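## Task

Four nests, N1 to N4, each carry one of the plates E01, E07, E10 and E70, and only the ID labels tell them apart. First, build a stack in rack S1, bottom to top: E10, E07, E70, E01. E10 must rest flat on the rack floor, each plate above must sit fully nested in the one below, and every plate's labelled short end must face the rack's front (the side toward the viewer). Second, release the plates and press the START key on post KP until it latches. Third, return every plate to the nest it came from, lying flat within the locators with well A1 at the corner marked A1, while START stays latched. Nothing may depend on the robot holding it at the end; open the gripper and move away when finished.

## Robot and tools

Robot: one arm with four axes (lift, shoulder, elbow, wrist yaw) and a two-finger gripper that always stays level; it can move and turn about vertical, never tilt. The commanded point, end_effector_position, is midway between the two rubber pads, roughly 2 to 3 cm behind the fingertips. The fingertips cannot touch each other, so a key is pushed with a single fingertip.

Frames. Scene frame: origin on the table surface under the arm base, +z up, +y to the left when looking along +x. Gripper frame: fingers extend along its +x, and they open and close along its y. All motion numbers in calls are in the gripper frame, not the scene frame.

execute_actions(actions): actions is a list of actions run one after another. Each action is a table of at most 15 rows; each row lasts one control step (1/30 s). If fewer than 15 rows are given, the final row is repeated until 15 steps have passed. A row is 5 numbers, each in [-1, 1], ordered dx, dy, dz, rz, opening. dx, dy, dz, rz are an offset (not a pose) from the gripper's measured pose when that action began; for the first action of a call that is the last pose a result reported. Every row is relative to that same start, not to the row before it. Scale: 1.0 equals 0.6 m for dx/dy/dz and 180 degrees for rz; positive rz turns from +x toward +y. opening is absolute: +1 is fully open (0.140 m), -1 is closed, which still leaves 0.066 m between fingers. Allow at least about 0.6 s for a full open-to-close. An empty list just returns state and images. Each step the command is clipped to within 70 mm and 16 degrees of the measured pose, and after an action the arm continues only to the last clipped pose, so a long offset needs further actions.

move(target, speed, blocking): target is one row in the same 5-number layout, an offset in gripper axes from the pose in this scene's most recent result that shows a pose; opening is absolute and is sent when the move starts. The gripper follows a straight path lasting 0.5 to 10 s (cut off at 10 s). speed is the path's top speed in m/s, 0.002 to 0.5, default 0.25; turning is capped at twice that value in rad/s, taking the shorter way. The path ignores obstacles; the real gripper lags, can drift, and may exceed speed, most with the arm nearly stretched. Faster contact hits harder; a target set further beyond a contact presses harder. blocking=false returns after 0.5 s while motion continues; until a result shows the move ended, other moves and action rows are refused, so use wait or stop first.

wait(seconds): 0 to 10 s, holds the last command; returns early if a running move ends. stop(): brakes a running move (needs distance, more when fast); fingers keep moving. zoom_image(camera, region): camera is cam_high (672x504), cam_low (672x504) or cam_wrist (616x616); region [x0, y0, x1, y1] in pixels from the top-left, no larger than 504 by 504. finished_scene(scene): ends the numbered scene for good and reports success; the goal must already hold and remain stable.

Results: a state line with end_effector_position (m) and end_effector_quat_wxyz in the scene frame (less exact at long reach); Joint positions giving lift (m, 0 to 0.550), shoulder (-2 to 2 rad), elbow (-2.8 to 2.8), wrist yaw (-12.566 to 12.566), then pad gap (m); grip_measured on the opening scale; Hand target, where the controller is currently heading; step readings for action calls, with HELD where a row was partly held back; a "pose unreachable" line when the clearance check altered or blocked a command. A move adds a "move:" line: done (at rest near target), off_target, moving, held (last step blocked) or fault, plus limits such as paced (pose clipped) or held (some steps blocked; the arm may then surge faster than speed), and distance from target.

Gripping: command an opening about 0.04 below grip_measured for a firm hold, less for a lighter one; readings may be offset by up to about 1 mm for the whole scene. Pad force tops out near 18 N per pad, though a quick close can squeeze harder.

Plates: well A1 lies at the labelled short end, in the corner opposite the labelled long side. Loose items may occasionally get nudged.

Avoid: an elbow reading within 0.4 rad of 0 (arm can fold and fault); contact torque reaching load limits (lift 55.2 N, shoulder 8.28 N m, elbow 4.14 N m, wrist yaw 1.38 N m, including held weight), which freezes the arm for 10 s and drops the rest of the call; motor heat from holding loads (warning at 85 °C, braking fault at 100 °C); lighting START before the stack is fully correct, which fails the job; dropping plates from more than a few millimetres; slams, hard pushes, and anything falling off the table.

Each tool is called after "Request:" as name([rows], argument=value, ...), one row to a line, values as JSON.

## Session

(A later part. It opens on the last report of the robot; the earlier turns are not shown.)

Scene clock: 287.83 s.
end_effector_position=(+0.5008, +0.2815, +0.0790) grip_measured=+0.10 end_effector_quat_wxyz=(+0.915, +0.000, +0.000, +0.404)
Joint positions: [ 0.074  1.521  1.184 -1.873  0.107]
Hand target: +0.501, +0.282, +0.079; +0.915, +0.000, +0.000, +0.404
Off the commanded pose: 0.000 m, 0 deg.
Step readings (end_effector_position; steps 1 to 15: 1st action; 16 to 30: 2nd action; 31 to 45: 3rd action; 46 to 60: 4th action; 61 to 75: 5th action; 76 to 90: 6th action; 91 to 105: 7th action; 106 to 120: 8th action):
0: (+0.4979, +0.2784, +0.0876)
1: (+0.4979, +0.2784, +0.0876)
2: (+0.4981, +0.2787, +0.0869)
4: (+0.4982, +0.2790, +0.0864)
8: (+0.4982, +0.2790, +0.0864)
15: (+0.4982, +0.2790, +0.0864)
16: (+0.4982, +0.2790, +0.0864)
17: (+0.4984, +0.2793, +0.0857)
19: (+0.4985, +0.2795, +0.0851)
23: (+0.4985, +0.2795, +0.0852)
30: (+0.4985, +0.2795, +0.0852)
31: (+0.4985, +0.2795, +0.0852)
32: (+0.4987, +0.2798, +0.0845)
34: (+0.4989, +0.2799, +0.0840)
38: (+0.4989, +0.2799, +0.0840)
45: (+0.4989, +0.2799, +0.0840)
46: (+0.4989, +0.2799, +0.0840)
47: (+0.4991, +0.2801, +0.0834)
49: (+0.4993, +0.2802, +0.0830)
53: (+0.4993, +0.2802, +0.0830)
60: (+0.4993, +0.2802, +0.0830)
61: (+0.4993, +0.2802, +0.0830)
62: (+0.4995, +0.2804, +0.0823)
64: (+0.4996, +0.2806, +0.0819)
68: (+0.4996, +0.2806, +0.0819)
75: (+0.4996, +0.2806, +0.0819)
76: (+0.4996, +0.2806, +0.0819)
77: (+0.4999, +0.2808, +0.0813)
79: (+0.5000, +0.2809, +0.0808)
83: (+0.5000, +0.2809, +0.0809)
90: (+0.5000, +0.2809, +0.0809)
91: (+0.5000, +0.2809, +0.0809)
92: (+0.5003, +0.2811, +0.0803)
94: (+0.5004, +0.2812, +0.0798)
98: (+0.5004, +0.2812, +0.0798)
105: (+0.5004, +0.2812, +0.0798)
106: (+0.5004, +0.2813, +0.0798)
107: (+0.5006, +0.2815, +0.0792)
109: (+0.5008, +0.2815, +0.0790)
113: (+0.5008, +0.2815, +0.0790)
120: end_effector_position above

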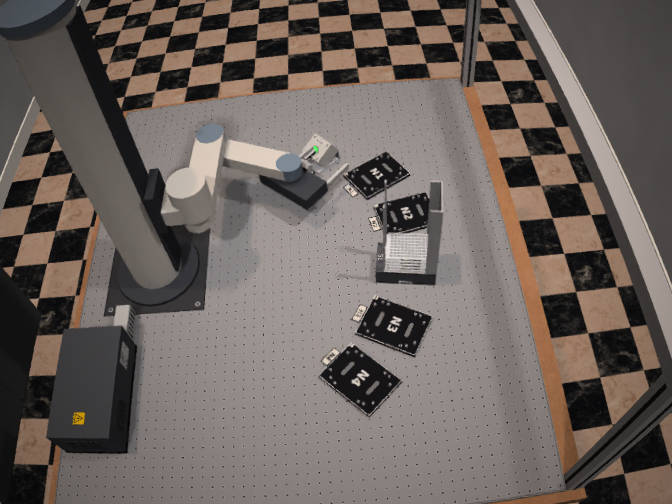

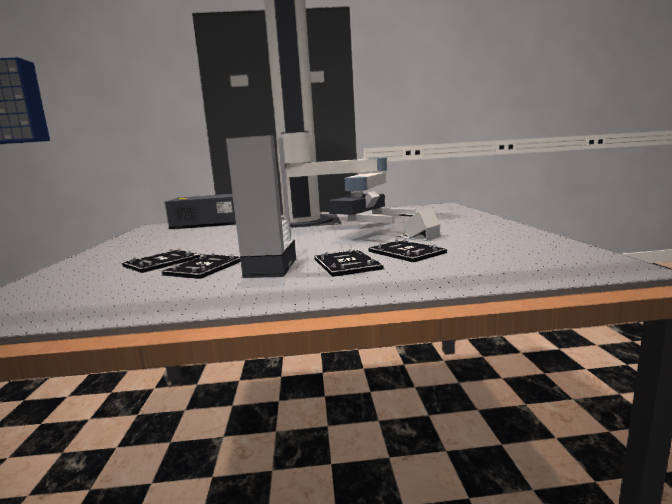

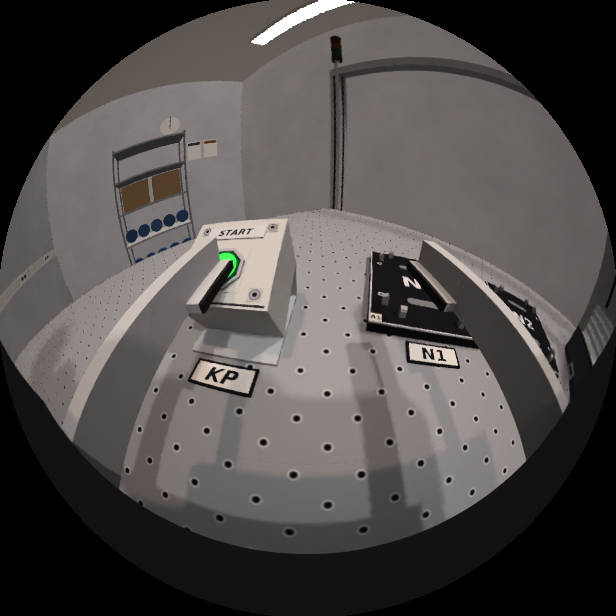

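Request:
execute_actions([
  [[0,0,0,0,-0.42]],
  [[0,0,0,0,-0.48]],
  [[0,0,0,0,-0.54]],
])

Request:
move(target=[0,0,0.376,0,-0.54], speed=0.15)

Request:
move(target=[-0.019,0.3118,0,0.1152,-0.54])

Request:
move(target=[0,0,-0.485,0,-0.54])

Scene clock: 326.60 s.
end_effector_position=(+0.7128, -0.0785, +0.1111) grip_measured=-0.48 end_effector_quat_wxyz=(+0.997, +0.000, +0.000, -0.071)
Joint positions: [ 0.106  0.476  1.771 -2.39   0.085]
Hand target: +0.713, -0.079, +0.111; +0.997, +0.000, +0.000, -0.071
Off the commanded pose: 0.000 m, 0 deg.
Step readings (end_effector_position; steps 1 to 15: 1st action; 16 to 30: 2nd action; 31 to 45: 3rd action):
0: (+0.7127, -0.0787, +0.1111)
1: (+0.7127, -0.0787, +0.1111)
2: (+0.7127, -0.0787, +0.1111)
4: (+0.7127, -0.0787, +0.1111)
8: (+0.7127, -0.0787, +0.1111)
15: (+0.7127, -0.0787, +0.1111)
16: (+0.7127, -0.0787, +0.1111)
17: (+0.7128, -0.0785, +0.1111)
19: (+0.7128, -0.0785, +0.1111)
23: (+0.7128, -0.0785, +0.1111)
30: (+0.7128, -0.0785, +0.1111)
31: (+0.7128, -0.0785, +0.1111)
32: (+0.7128, -0.0785, +0.1111)
34: (+0.7128, -0.0785, +0.1111)
38: (+0.7128, -0.0785, +0.1111)
45: end_effector_position above

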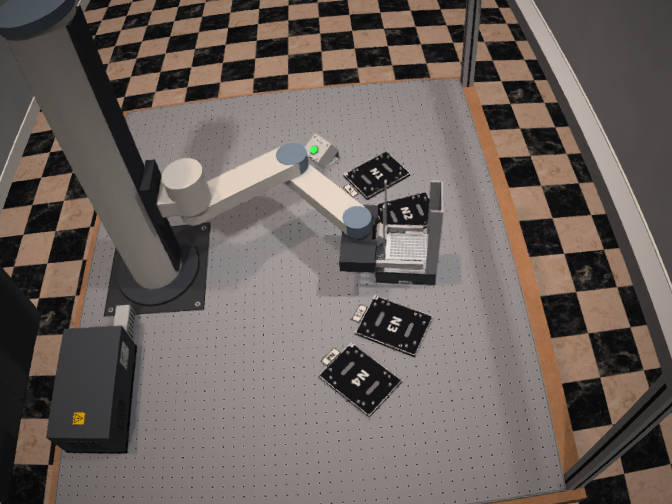

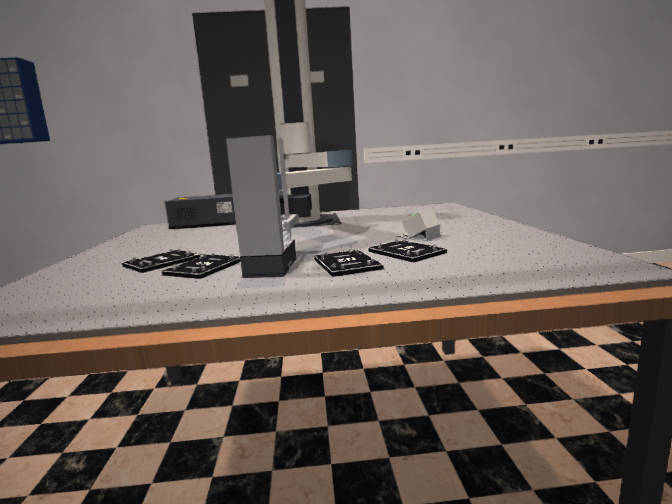

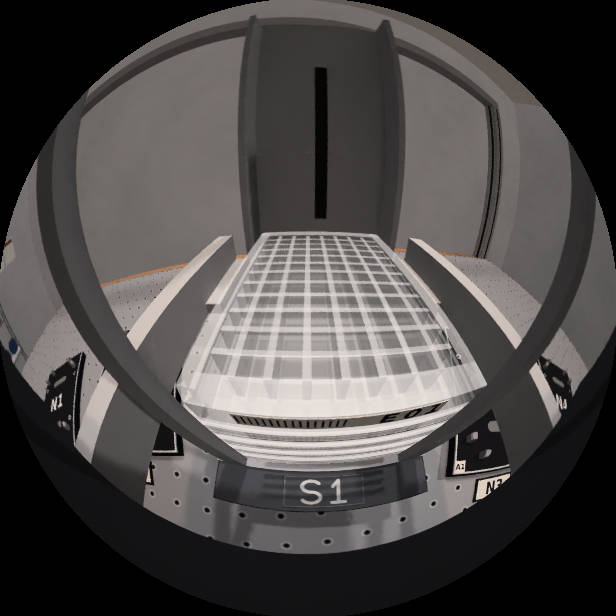

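Scene clock: 328.43 s.
end_effector_position=(+0.7128, -0.0785, +0.3368) grip_measured=-0.48 end_effector_quat_wxyz=(+0.997, +0.000, +0.000, -0.071)
Joint positions: [ 0.332  0.477  1.771 -2.39   0.085]
Hand target: +0.713, -0.078, +0.337; +0.997, +0.000, +0.000, -0.071
Off the commanded pose: 0.000 m, 0 deg.
move: done

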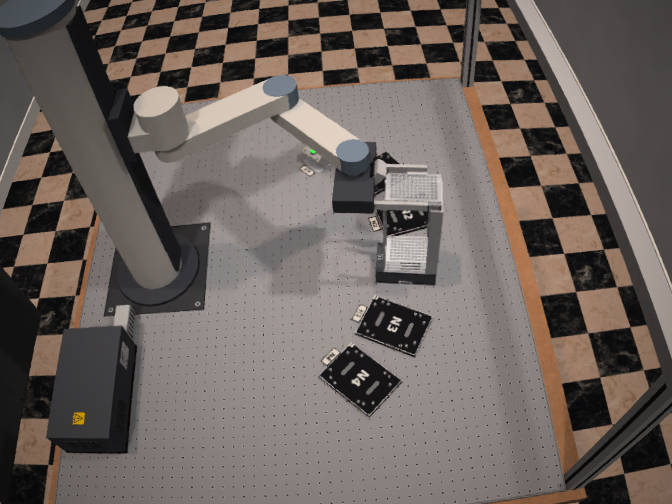

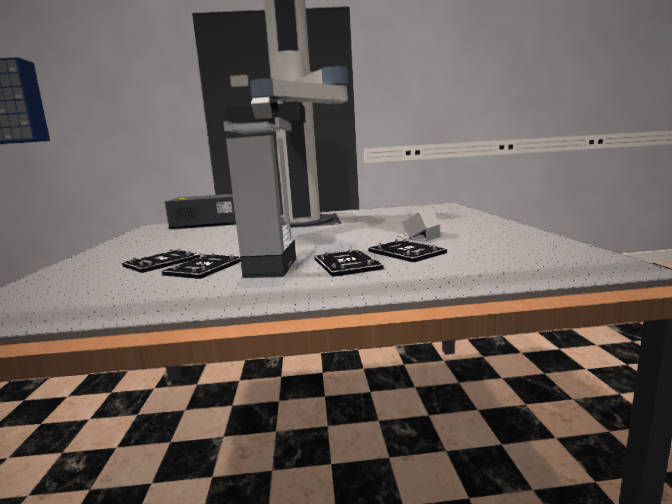

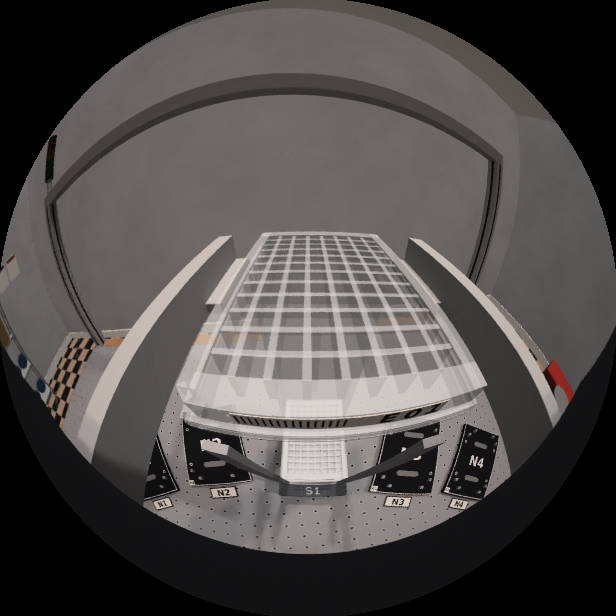

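Scene clock: 329.53 s.
end_effector_position=(+0.7280, +0.1086, +0.3368) grip_measured=-0.48 end_effector_quat_wxyz=(+0.994, +0.000, +0.000, +0.110)
Joint positions: [ 0.332  0.751  1.9   -2.431  0.085]
Hand target: +0.728, +0.108, +0.337; +0.994, +0.000, +0.000, +0.110
Off the commanded pose: 0.000 m, 0 deg.
move: done

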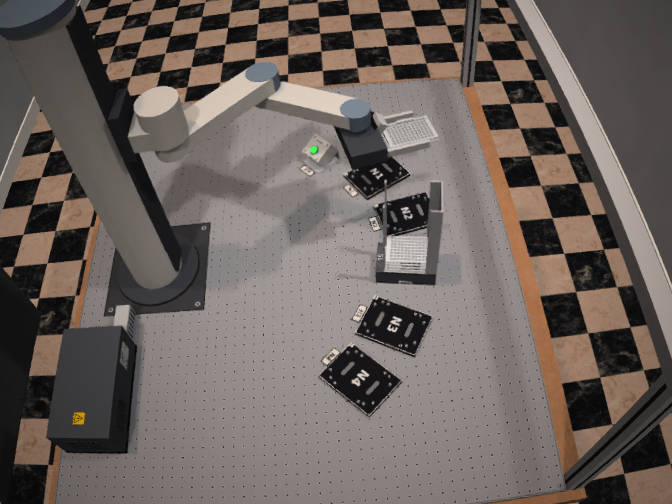

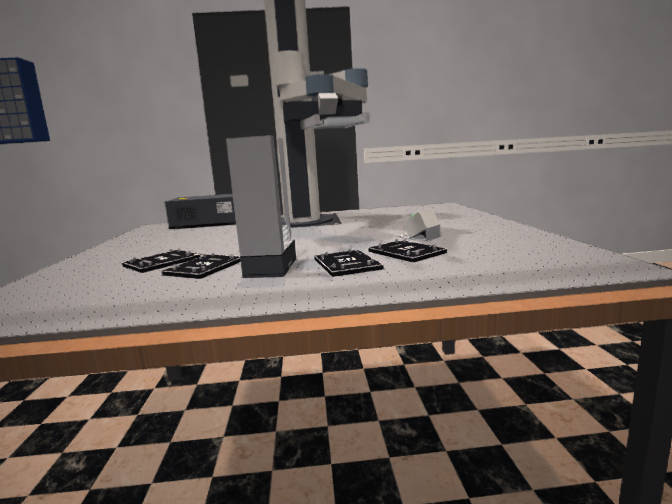

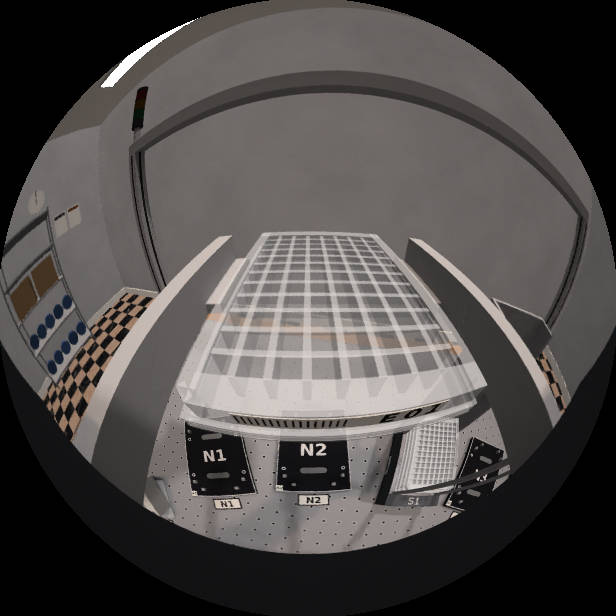

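Scene clock: 331.10 s.
end_effector_position=(+0.7280, +0.1085, +0.0457) grip_measured=-0.48 end_effector_quat_wxyz=(+0.994, +0.000, +0.000, +0.110)
Joint positions: [ 0.041  0.751  1.9   -2.431  0.085]
Hand target: +0.728, +0.109, +0.046; +0.994, +0.000, +0.000, +0.110
Off the commanded pose: 0.000 m, 0 deg.
move: done

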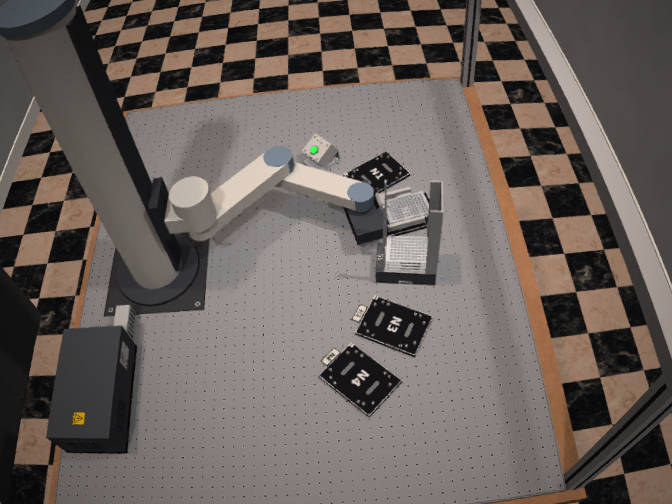

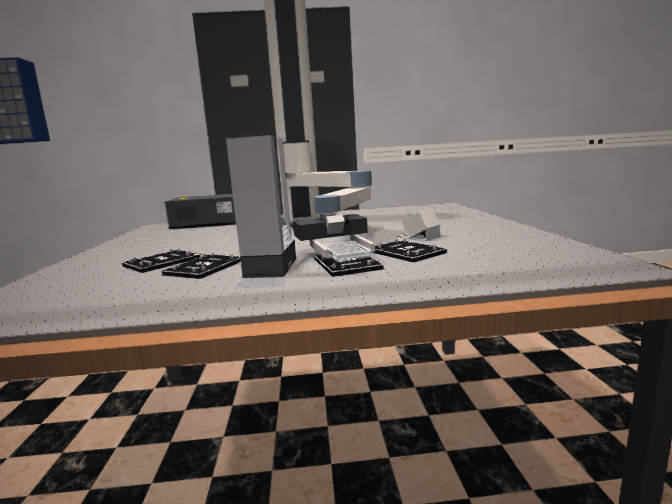

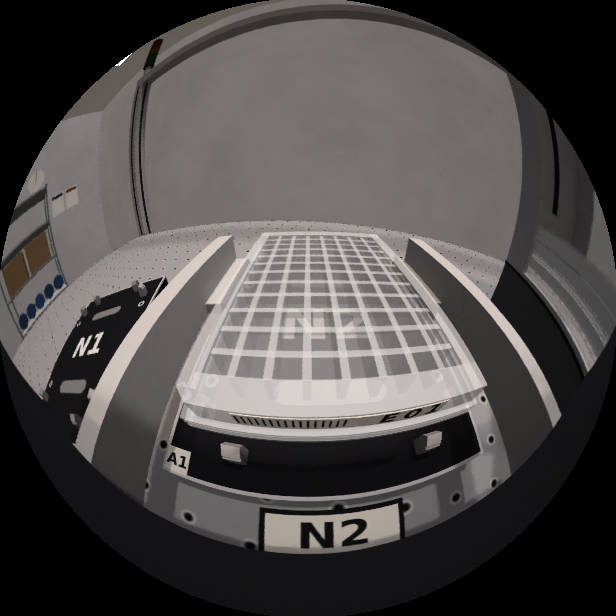

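Request:
move(target=[0.0003,-0.0004,-0.0245,0,-0.54], speed=0.02)

Request:
execute_actions([
  [[0,0,0,0,0.1]],
  [[0,0,0.04,0,0.1]],
])

Request:
move(target=[-0.29,0,0.07,0,0.1])

Request:
move(target=[-0.0645,-0.1991,0,-0.1152,0.1])

Scene clock: 336.73 s.
end_effector_position=(+0.7282, +0.1083, +0.0310) grip_measured=-0.48 end_effector_quat_wxyz=(+0.994, +0.000, +0.000, +0.110)
Joint positions: [ 0.026  0.75   1.901 -2.431  0.085]
Hand target: +0.728, +0.108, +0.031; +0.994, +0.000, +0.000, +0.110
Off the commanded pose: 0.000 m, 0 deg.
move: done

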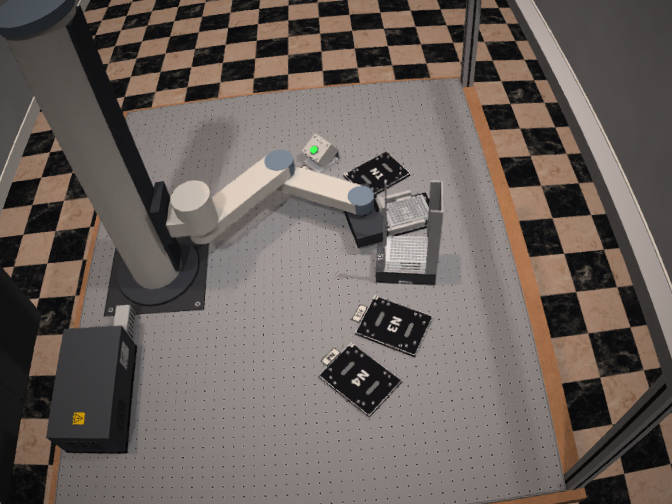

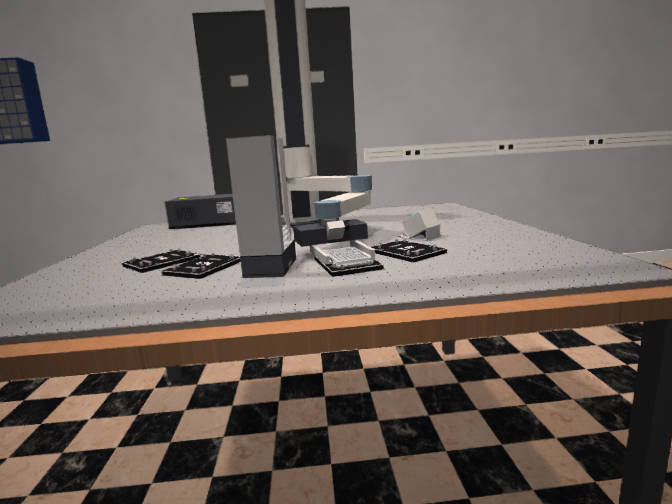

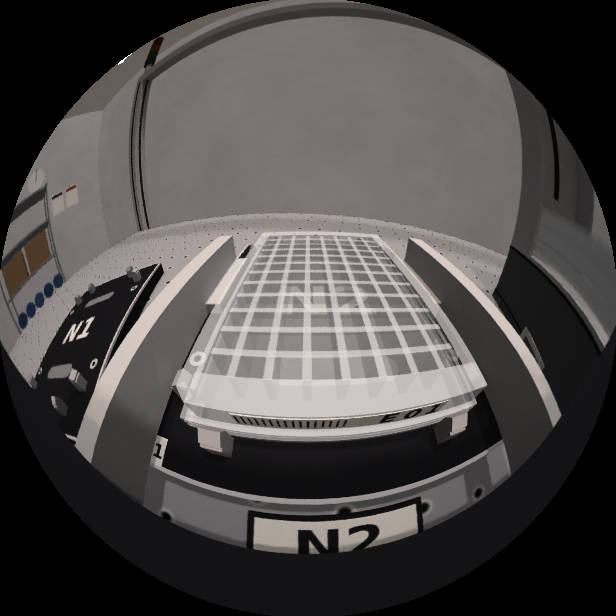

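Scene clock: 337.73 s.
end_effector_position=(+0.7282, +0.1083, +0.0550) grip_measured=+0.10 end_effector_quat_wxyz=(+0.994, +0.000, +0.000, +0.110)
Joint positions: [ 0.05   0.75   1.901 -2.431  0.107]
Hand target: +0.728, +0.108, +0.055; +0.994, +0.000, +0.000, +0.110
Off the commanded pose: 0.000 m, 0 deg.
Step readings (end_effector_position; steps 1 to 15: 1st action; 16 to 30: 2nd action):
0: (+0.7282, +0.1083, +0.0310)
1: (+0.7282, +0.1083, +0.0310)
2: (+0.7282, +0.1083, +0.0310)
4: (+0.7282, +0.1083, +0.0310)
8: (+0.7282, +0.1083, +0.0310)
15: (+0.7282, +0.1083, +0.0310)
16: (+0.7282, +0.1083, +0.0310)
17: (+0.7282, +0.1083, +0.0318)
19: (+0.7282, +0.1083, +0.0390)
23: (+0.7282, +0.1083, +0.0553)
30: end_effector_position above

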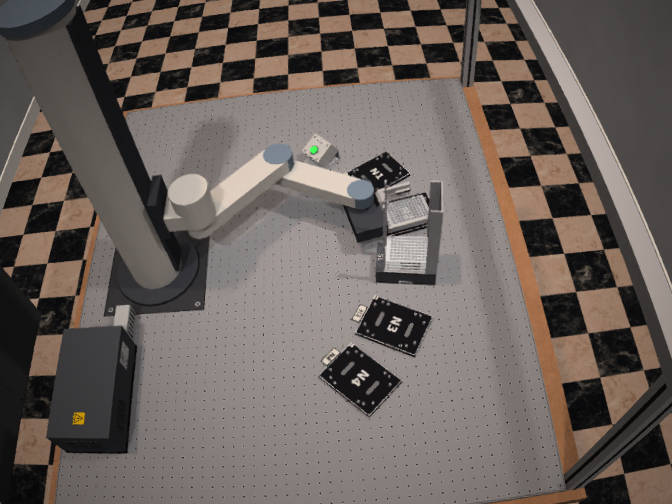

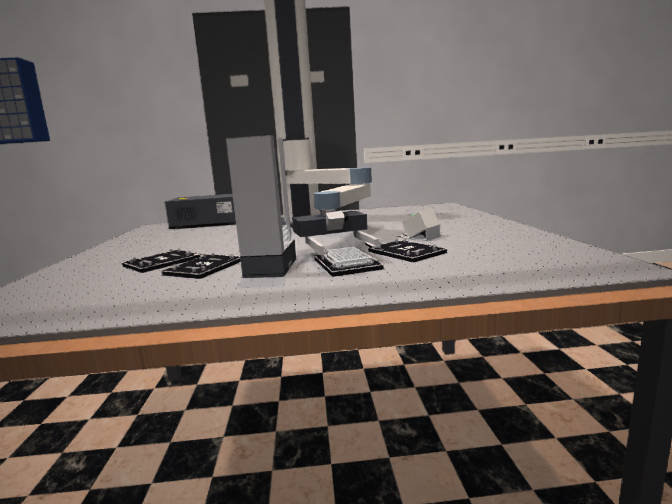

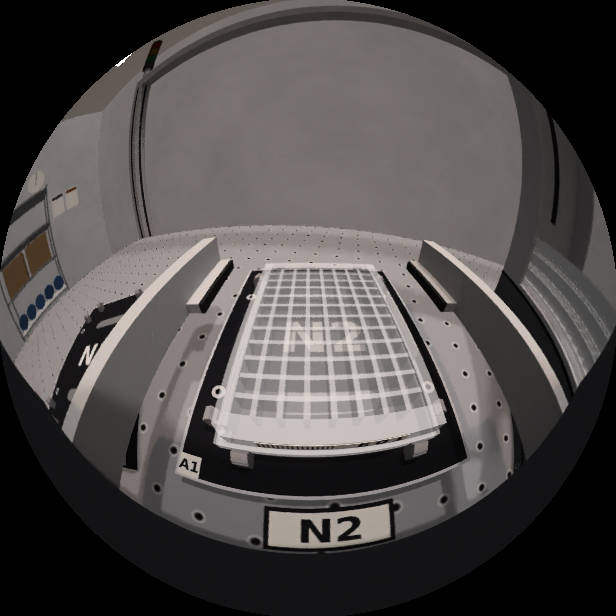

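Scene clock: 338.87 s.
end_effector_position=(+0.5583, +0.0703, +0.0971) grip_measured=+0.10 end_effector_quat_wxyz=(+0.994, +0.000, +0.000, +0.110)
Joint positions: [ 0.092  1.094  0.992 -1.866  0.107]
Hand target: +0.558, +0.070, +0.097; +0.994, +0.000, +0.000, +0.110
Off the commanded pose: 0.000 m, 0 deg.
move: done

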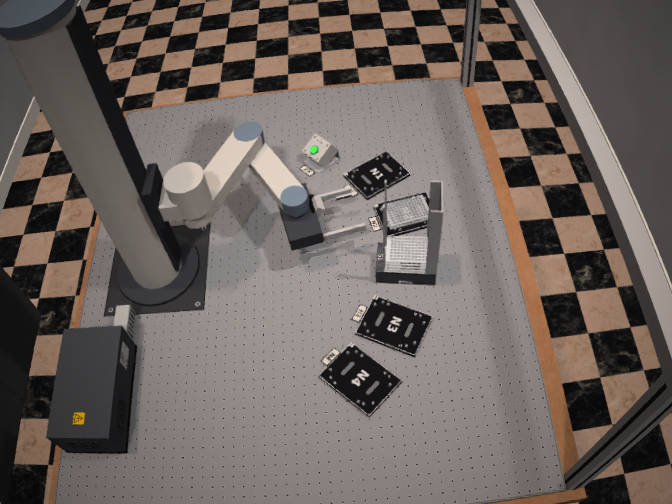

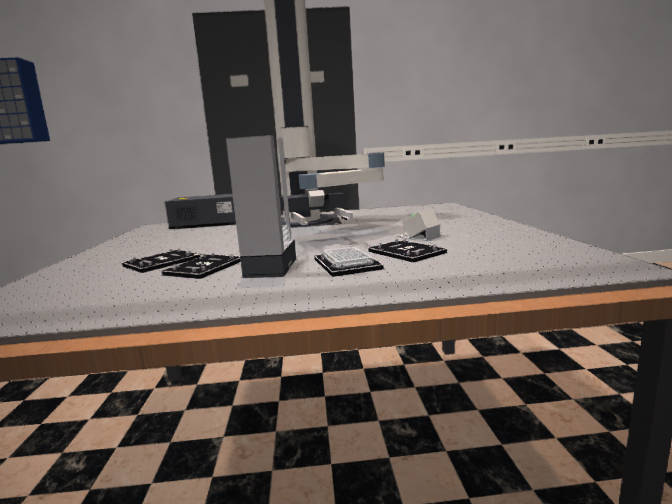

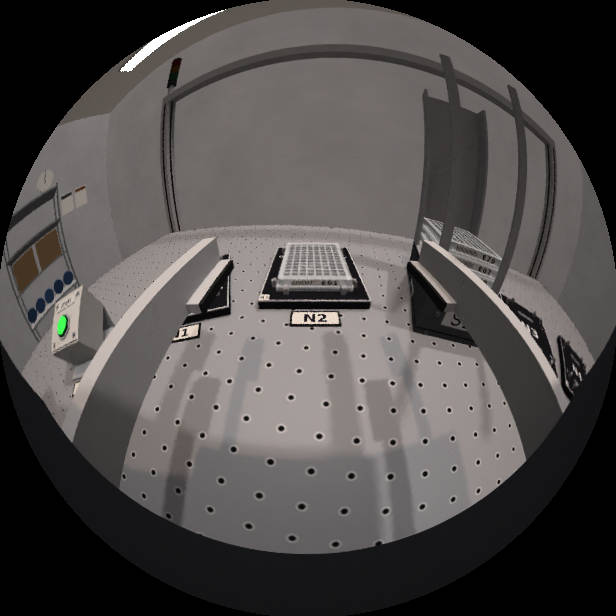

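Scene clock: 339.93 s.
end_effector_position=(+0.5465, -0.0548, +0.0970) grip_measured=+0.10 end_effector_quat_wxyz=(+0.997, +0.000, +0.000, -0.071)
Joint positions: [ 0.092  0.805  0.928 -1.876  0.107]
Hand target: +0.547, -0.055, +0.097; +0.997, +0.000, +0.000, -0.071
Off the commanded pose: 0.000 m, 0 deg.
move: done

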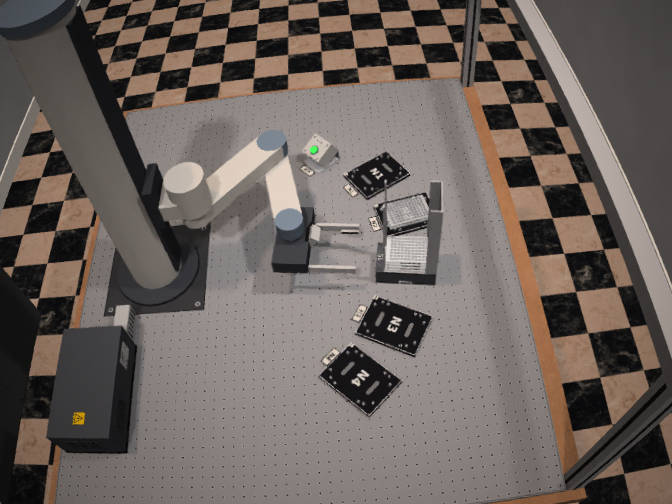

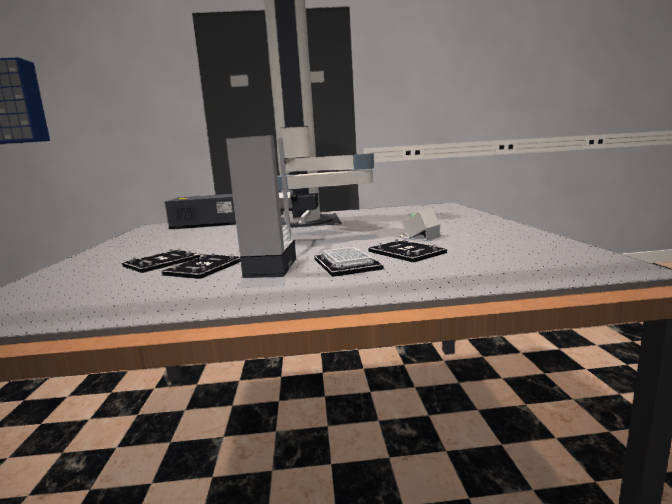

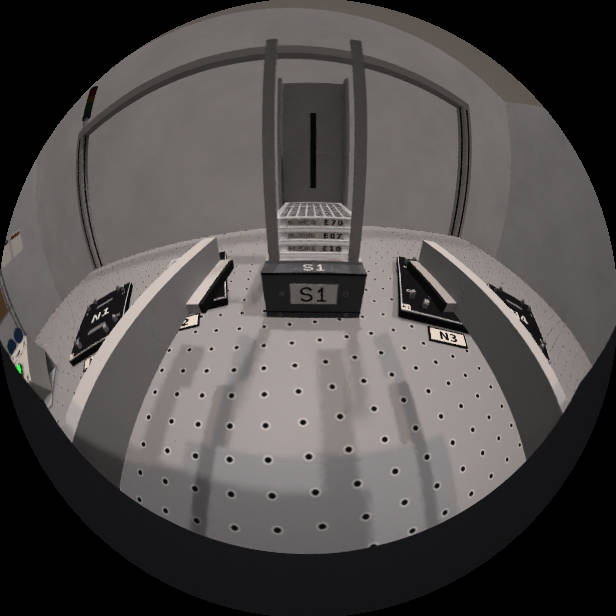

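Request:
move(target=[0.28,0.0005,0.0018,0,0.1])

Request:
execute_actions([
  [[0,0,0,0,-0.42]],
  [[0,0,0,0,-0.48]],
  [[0,0,0,0,-0.54]],
])

Request:
move(target=[0,0,0.398,0,-0.54], speed=0.15)

Request:
move(target=[-0.0605,-0.2958,0,-0.113,-0.54])

Request:
move(target=[0,0,-0.485,0,-0.54])

Scene clock: 346.60 s.
end_effector_position=(+0.7129, -0.0784, +0.0981) grip_measured=+0.10 end_effector_quat_wxyz=(+0.997, +0.000, +0.000, -0.071)
Joint positions: [ 0.093  0.476  1.772 -2.391  0.107]
Hand target: +0.713, -0.078, +0.098; +0.997, +0.000, +0.000, -0.071
Off the commanded pose: 0.000 m, 0 deg.
move: done

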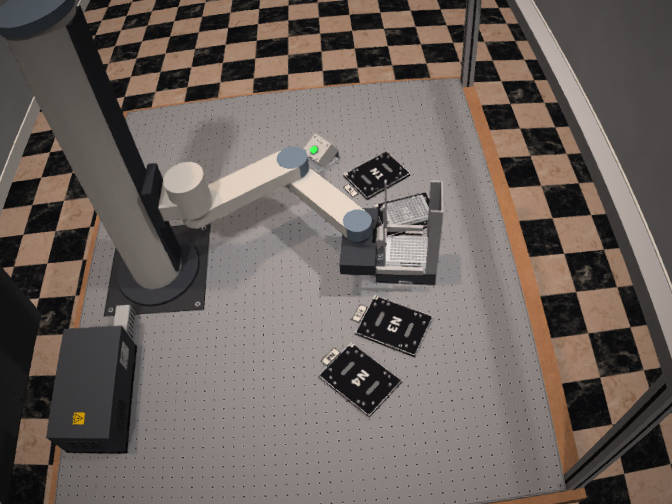

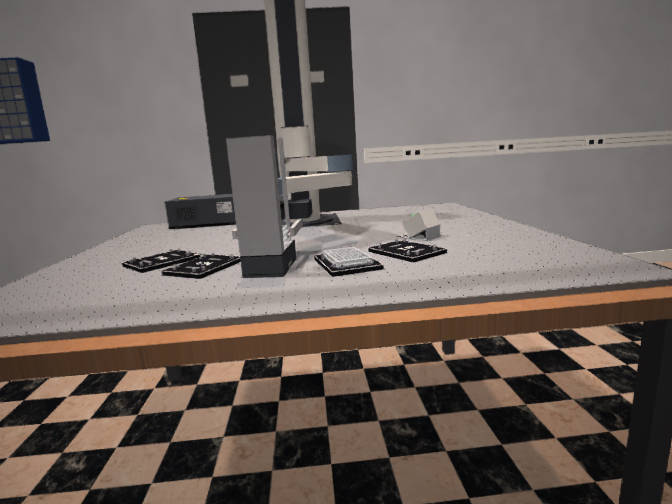

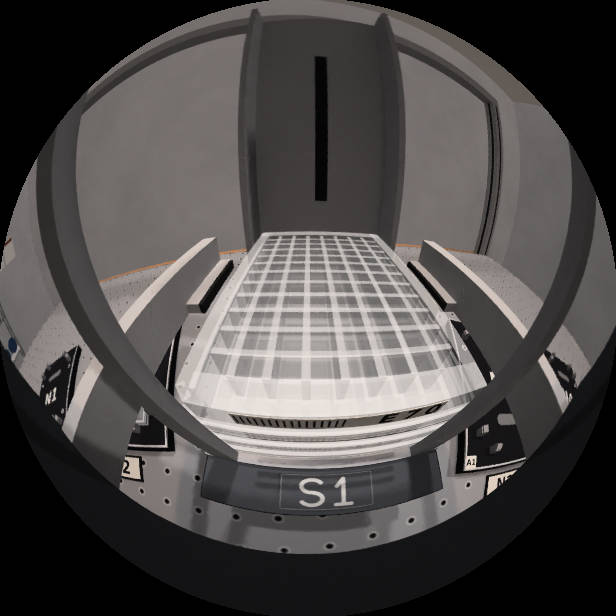

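Scene clock: 348.10 s.
end_effector_position=(+0.7128, -0.0784, +0.0981) grip_measured=-0.48 end_effector_quat_wxyz=(+0.997, +0.000, +0.000, -0.071)
Joint positions: [ 0.093  0.476  1.772 -2.391  0.085]
Hand target: +0.713, -0.078, +0.098; +0.997, +0.000, +0.000, -0.071
Off the commanded pose: 0.000 m, 0 deg.
Step readings (end_effector_position; steps 1 to 15: 1st action; 16 to 30: 2nd action; 31 to 45: 3rd action):
0: (+0.7129, -0.0784, +0.0981)
1: (+0.7129, -0.0784, +0.0981)
2: (+0.7129, -0.0784, +0.0981)
4: (+0.7129, -0.0784, +0.0981)
8: (+0.7129, -0.0784, +0.0981)
15: (+0.7129, -0.0784, +0.0981)
16: (+0.7129, -0.0784, +0.0981)
17: (+0.7129, -0.0784, +0.0981)
19: (+0.7129, -0.0784, +0.0981)
23: (+0.7129, -0.0784, +0.0981)
30: (+0.7129, -0.0784, +0.0981)
31: (+0.7129, -0.0784, +0.0981)
32: (+0.7128, -0.0784, +0.0981)
34: (+0.7128, -0.0784, +0.0981)
38: (+0.7128, -0.0784, +0.0981)
45: end_effector_position above

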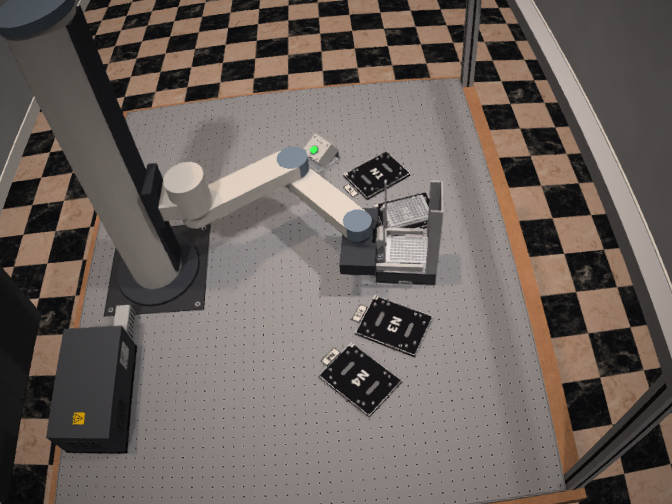

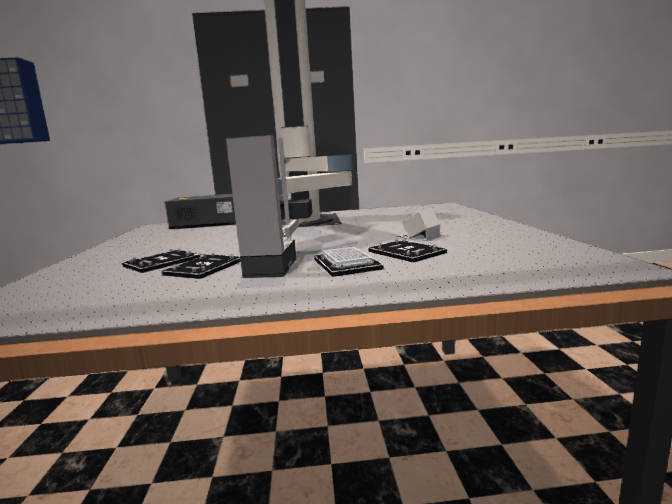

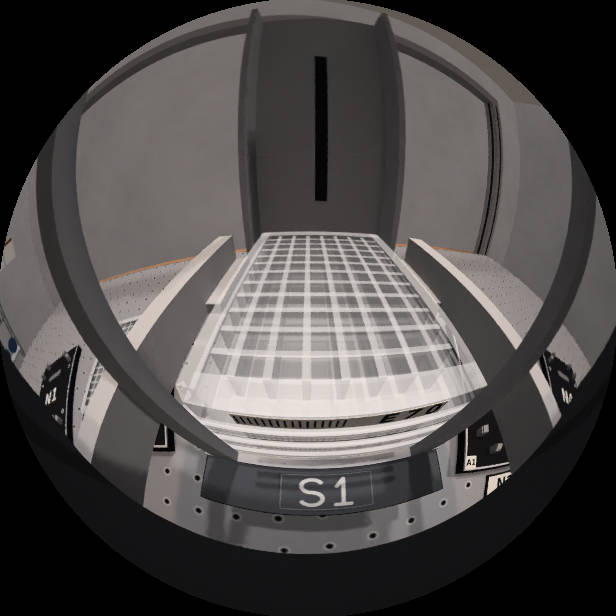

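Scene clock: 350.03 s.
end_effector_position=(+0.7128, -0.0784, +0.3369) grip_measured=-0.48 end_effector_quat_wxyz=(+0.997, +0.000, +0.000, -0.071)
Joint positions: [ 0.332  0.476  1.772 -2.391  0.085]
Hand target: +0.713, -0.078, +0.337; +0.997, +0.000, +0.000, -0.071
Off the commanded pose: 0.000 m, 0 deg.
move: done

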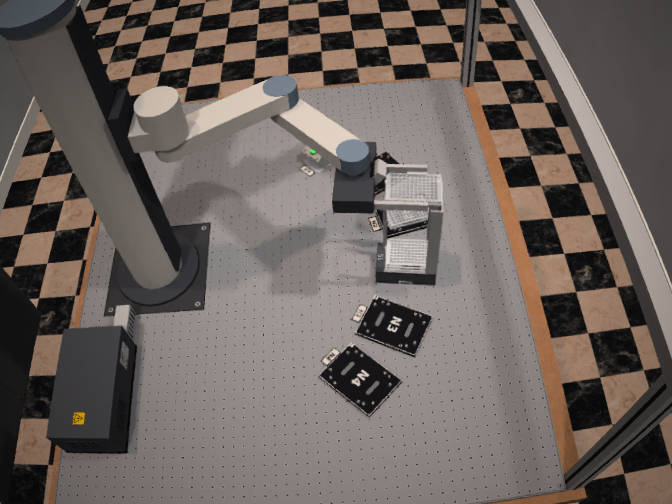

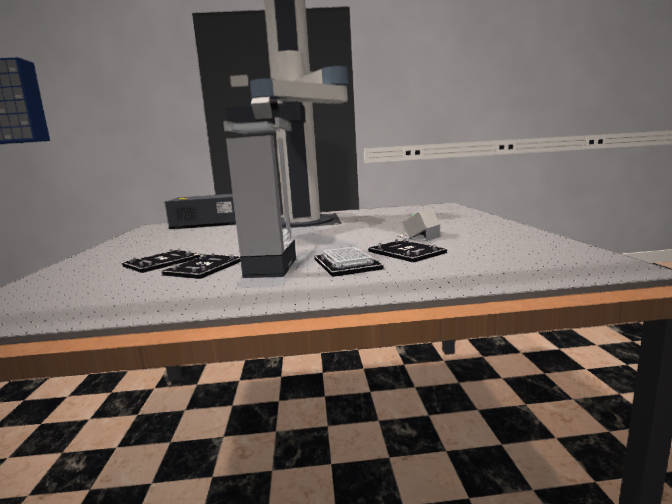

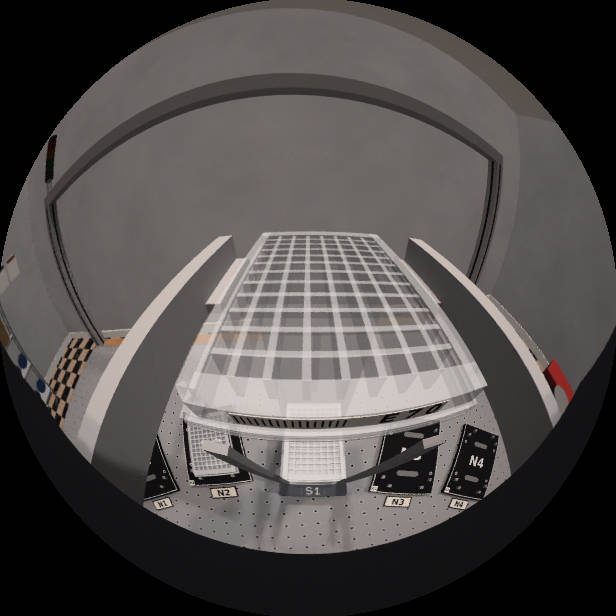

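Scene clock: 351.13 s.
end_effector_position=(+0.6516, -0.2491, +0.3369) grip_measured=-0.48 end_effector_quat_wxyz=(+0.969, +0.000, +0.000, -0.246)
Joint positions: [ 0.332  0.161  1.737 -2.396  0.085]
Hand target: +0.652, -0.249, +0.337; +0.969, +0.000, +0.000, -0.246
Off the commanded pose: 0.000 m, 0 deg.
move: done

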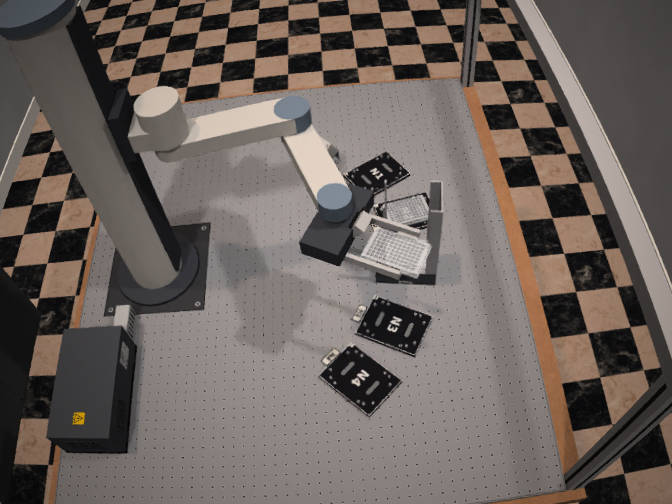

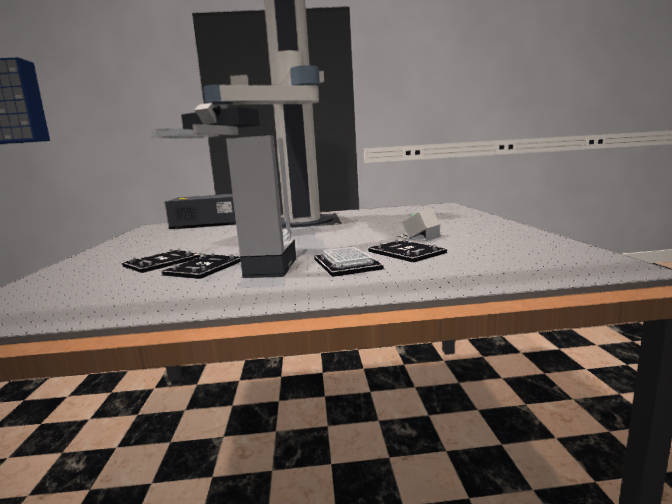

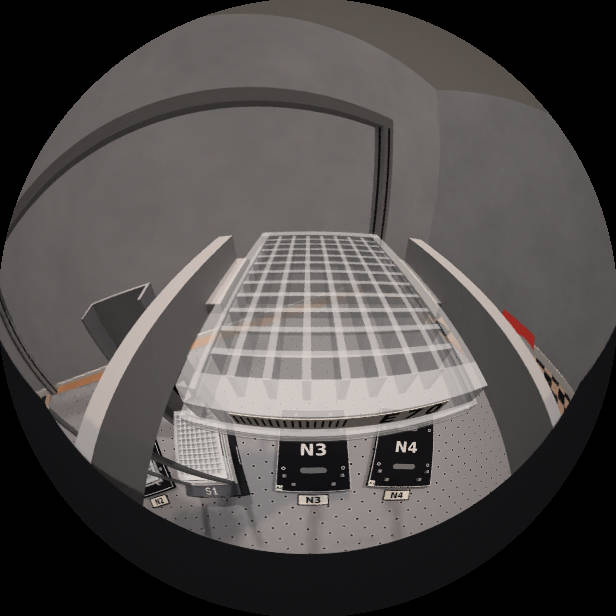

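Scene clock: 352.70 s.
end_effector_position=(+0.6516, -0.2491, +0.0459) grip_measured=-0.48 end_effector_quat_wxyz=(+0.969, +0.000, +0.000, -0.246)
Joint positions: [ 0.041  0.161  1.737 -2.396  0.085]
Hand target: +0.652, -0.249, +0.046; +0.969, +0.000, +0.000, -0.246
Off the commanded pose: 0.000 m, 0 deg.
move: done

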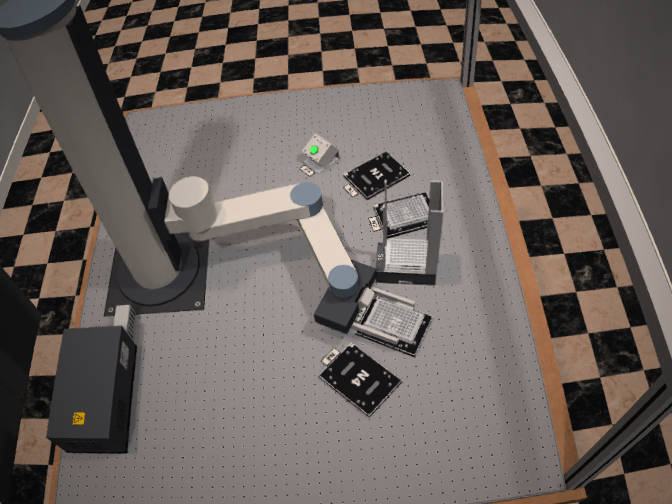

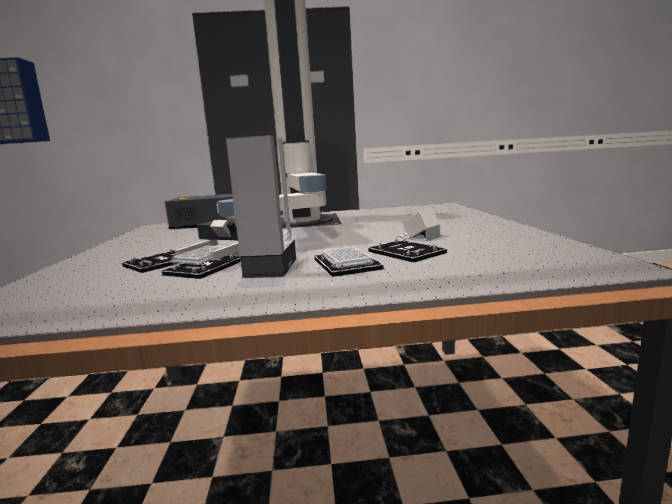

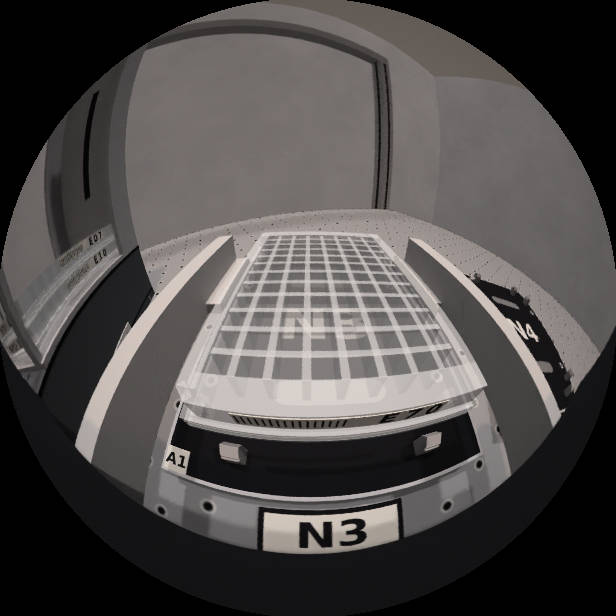

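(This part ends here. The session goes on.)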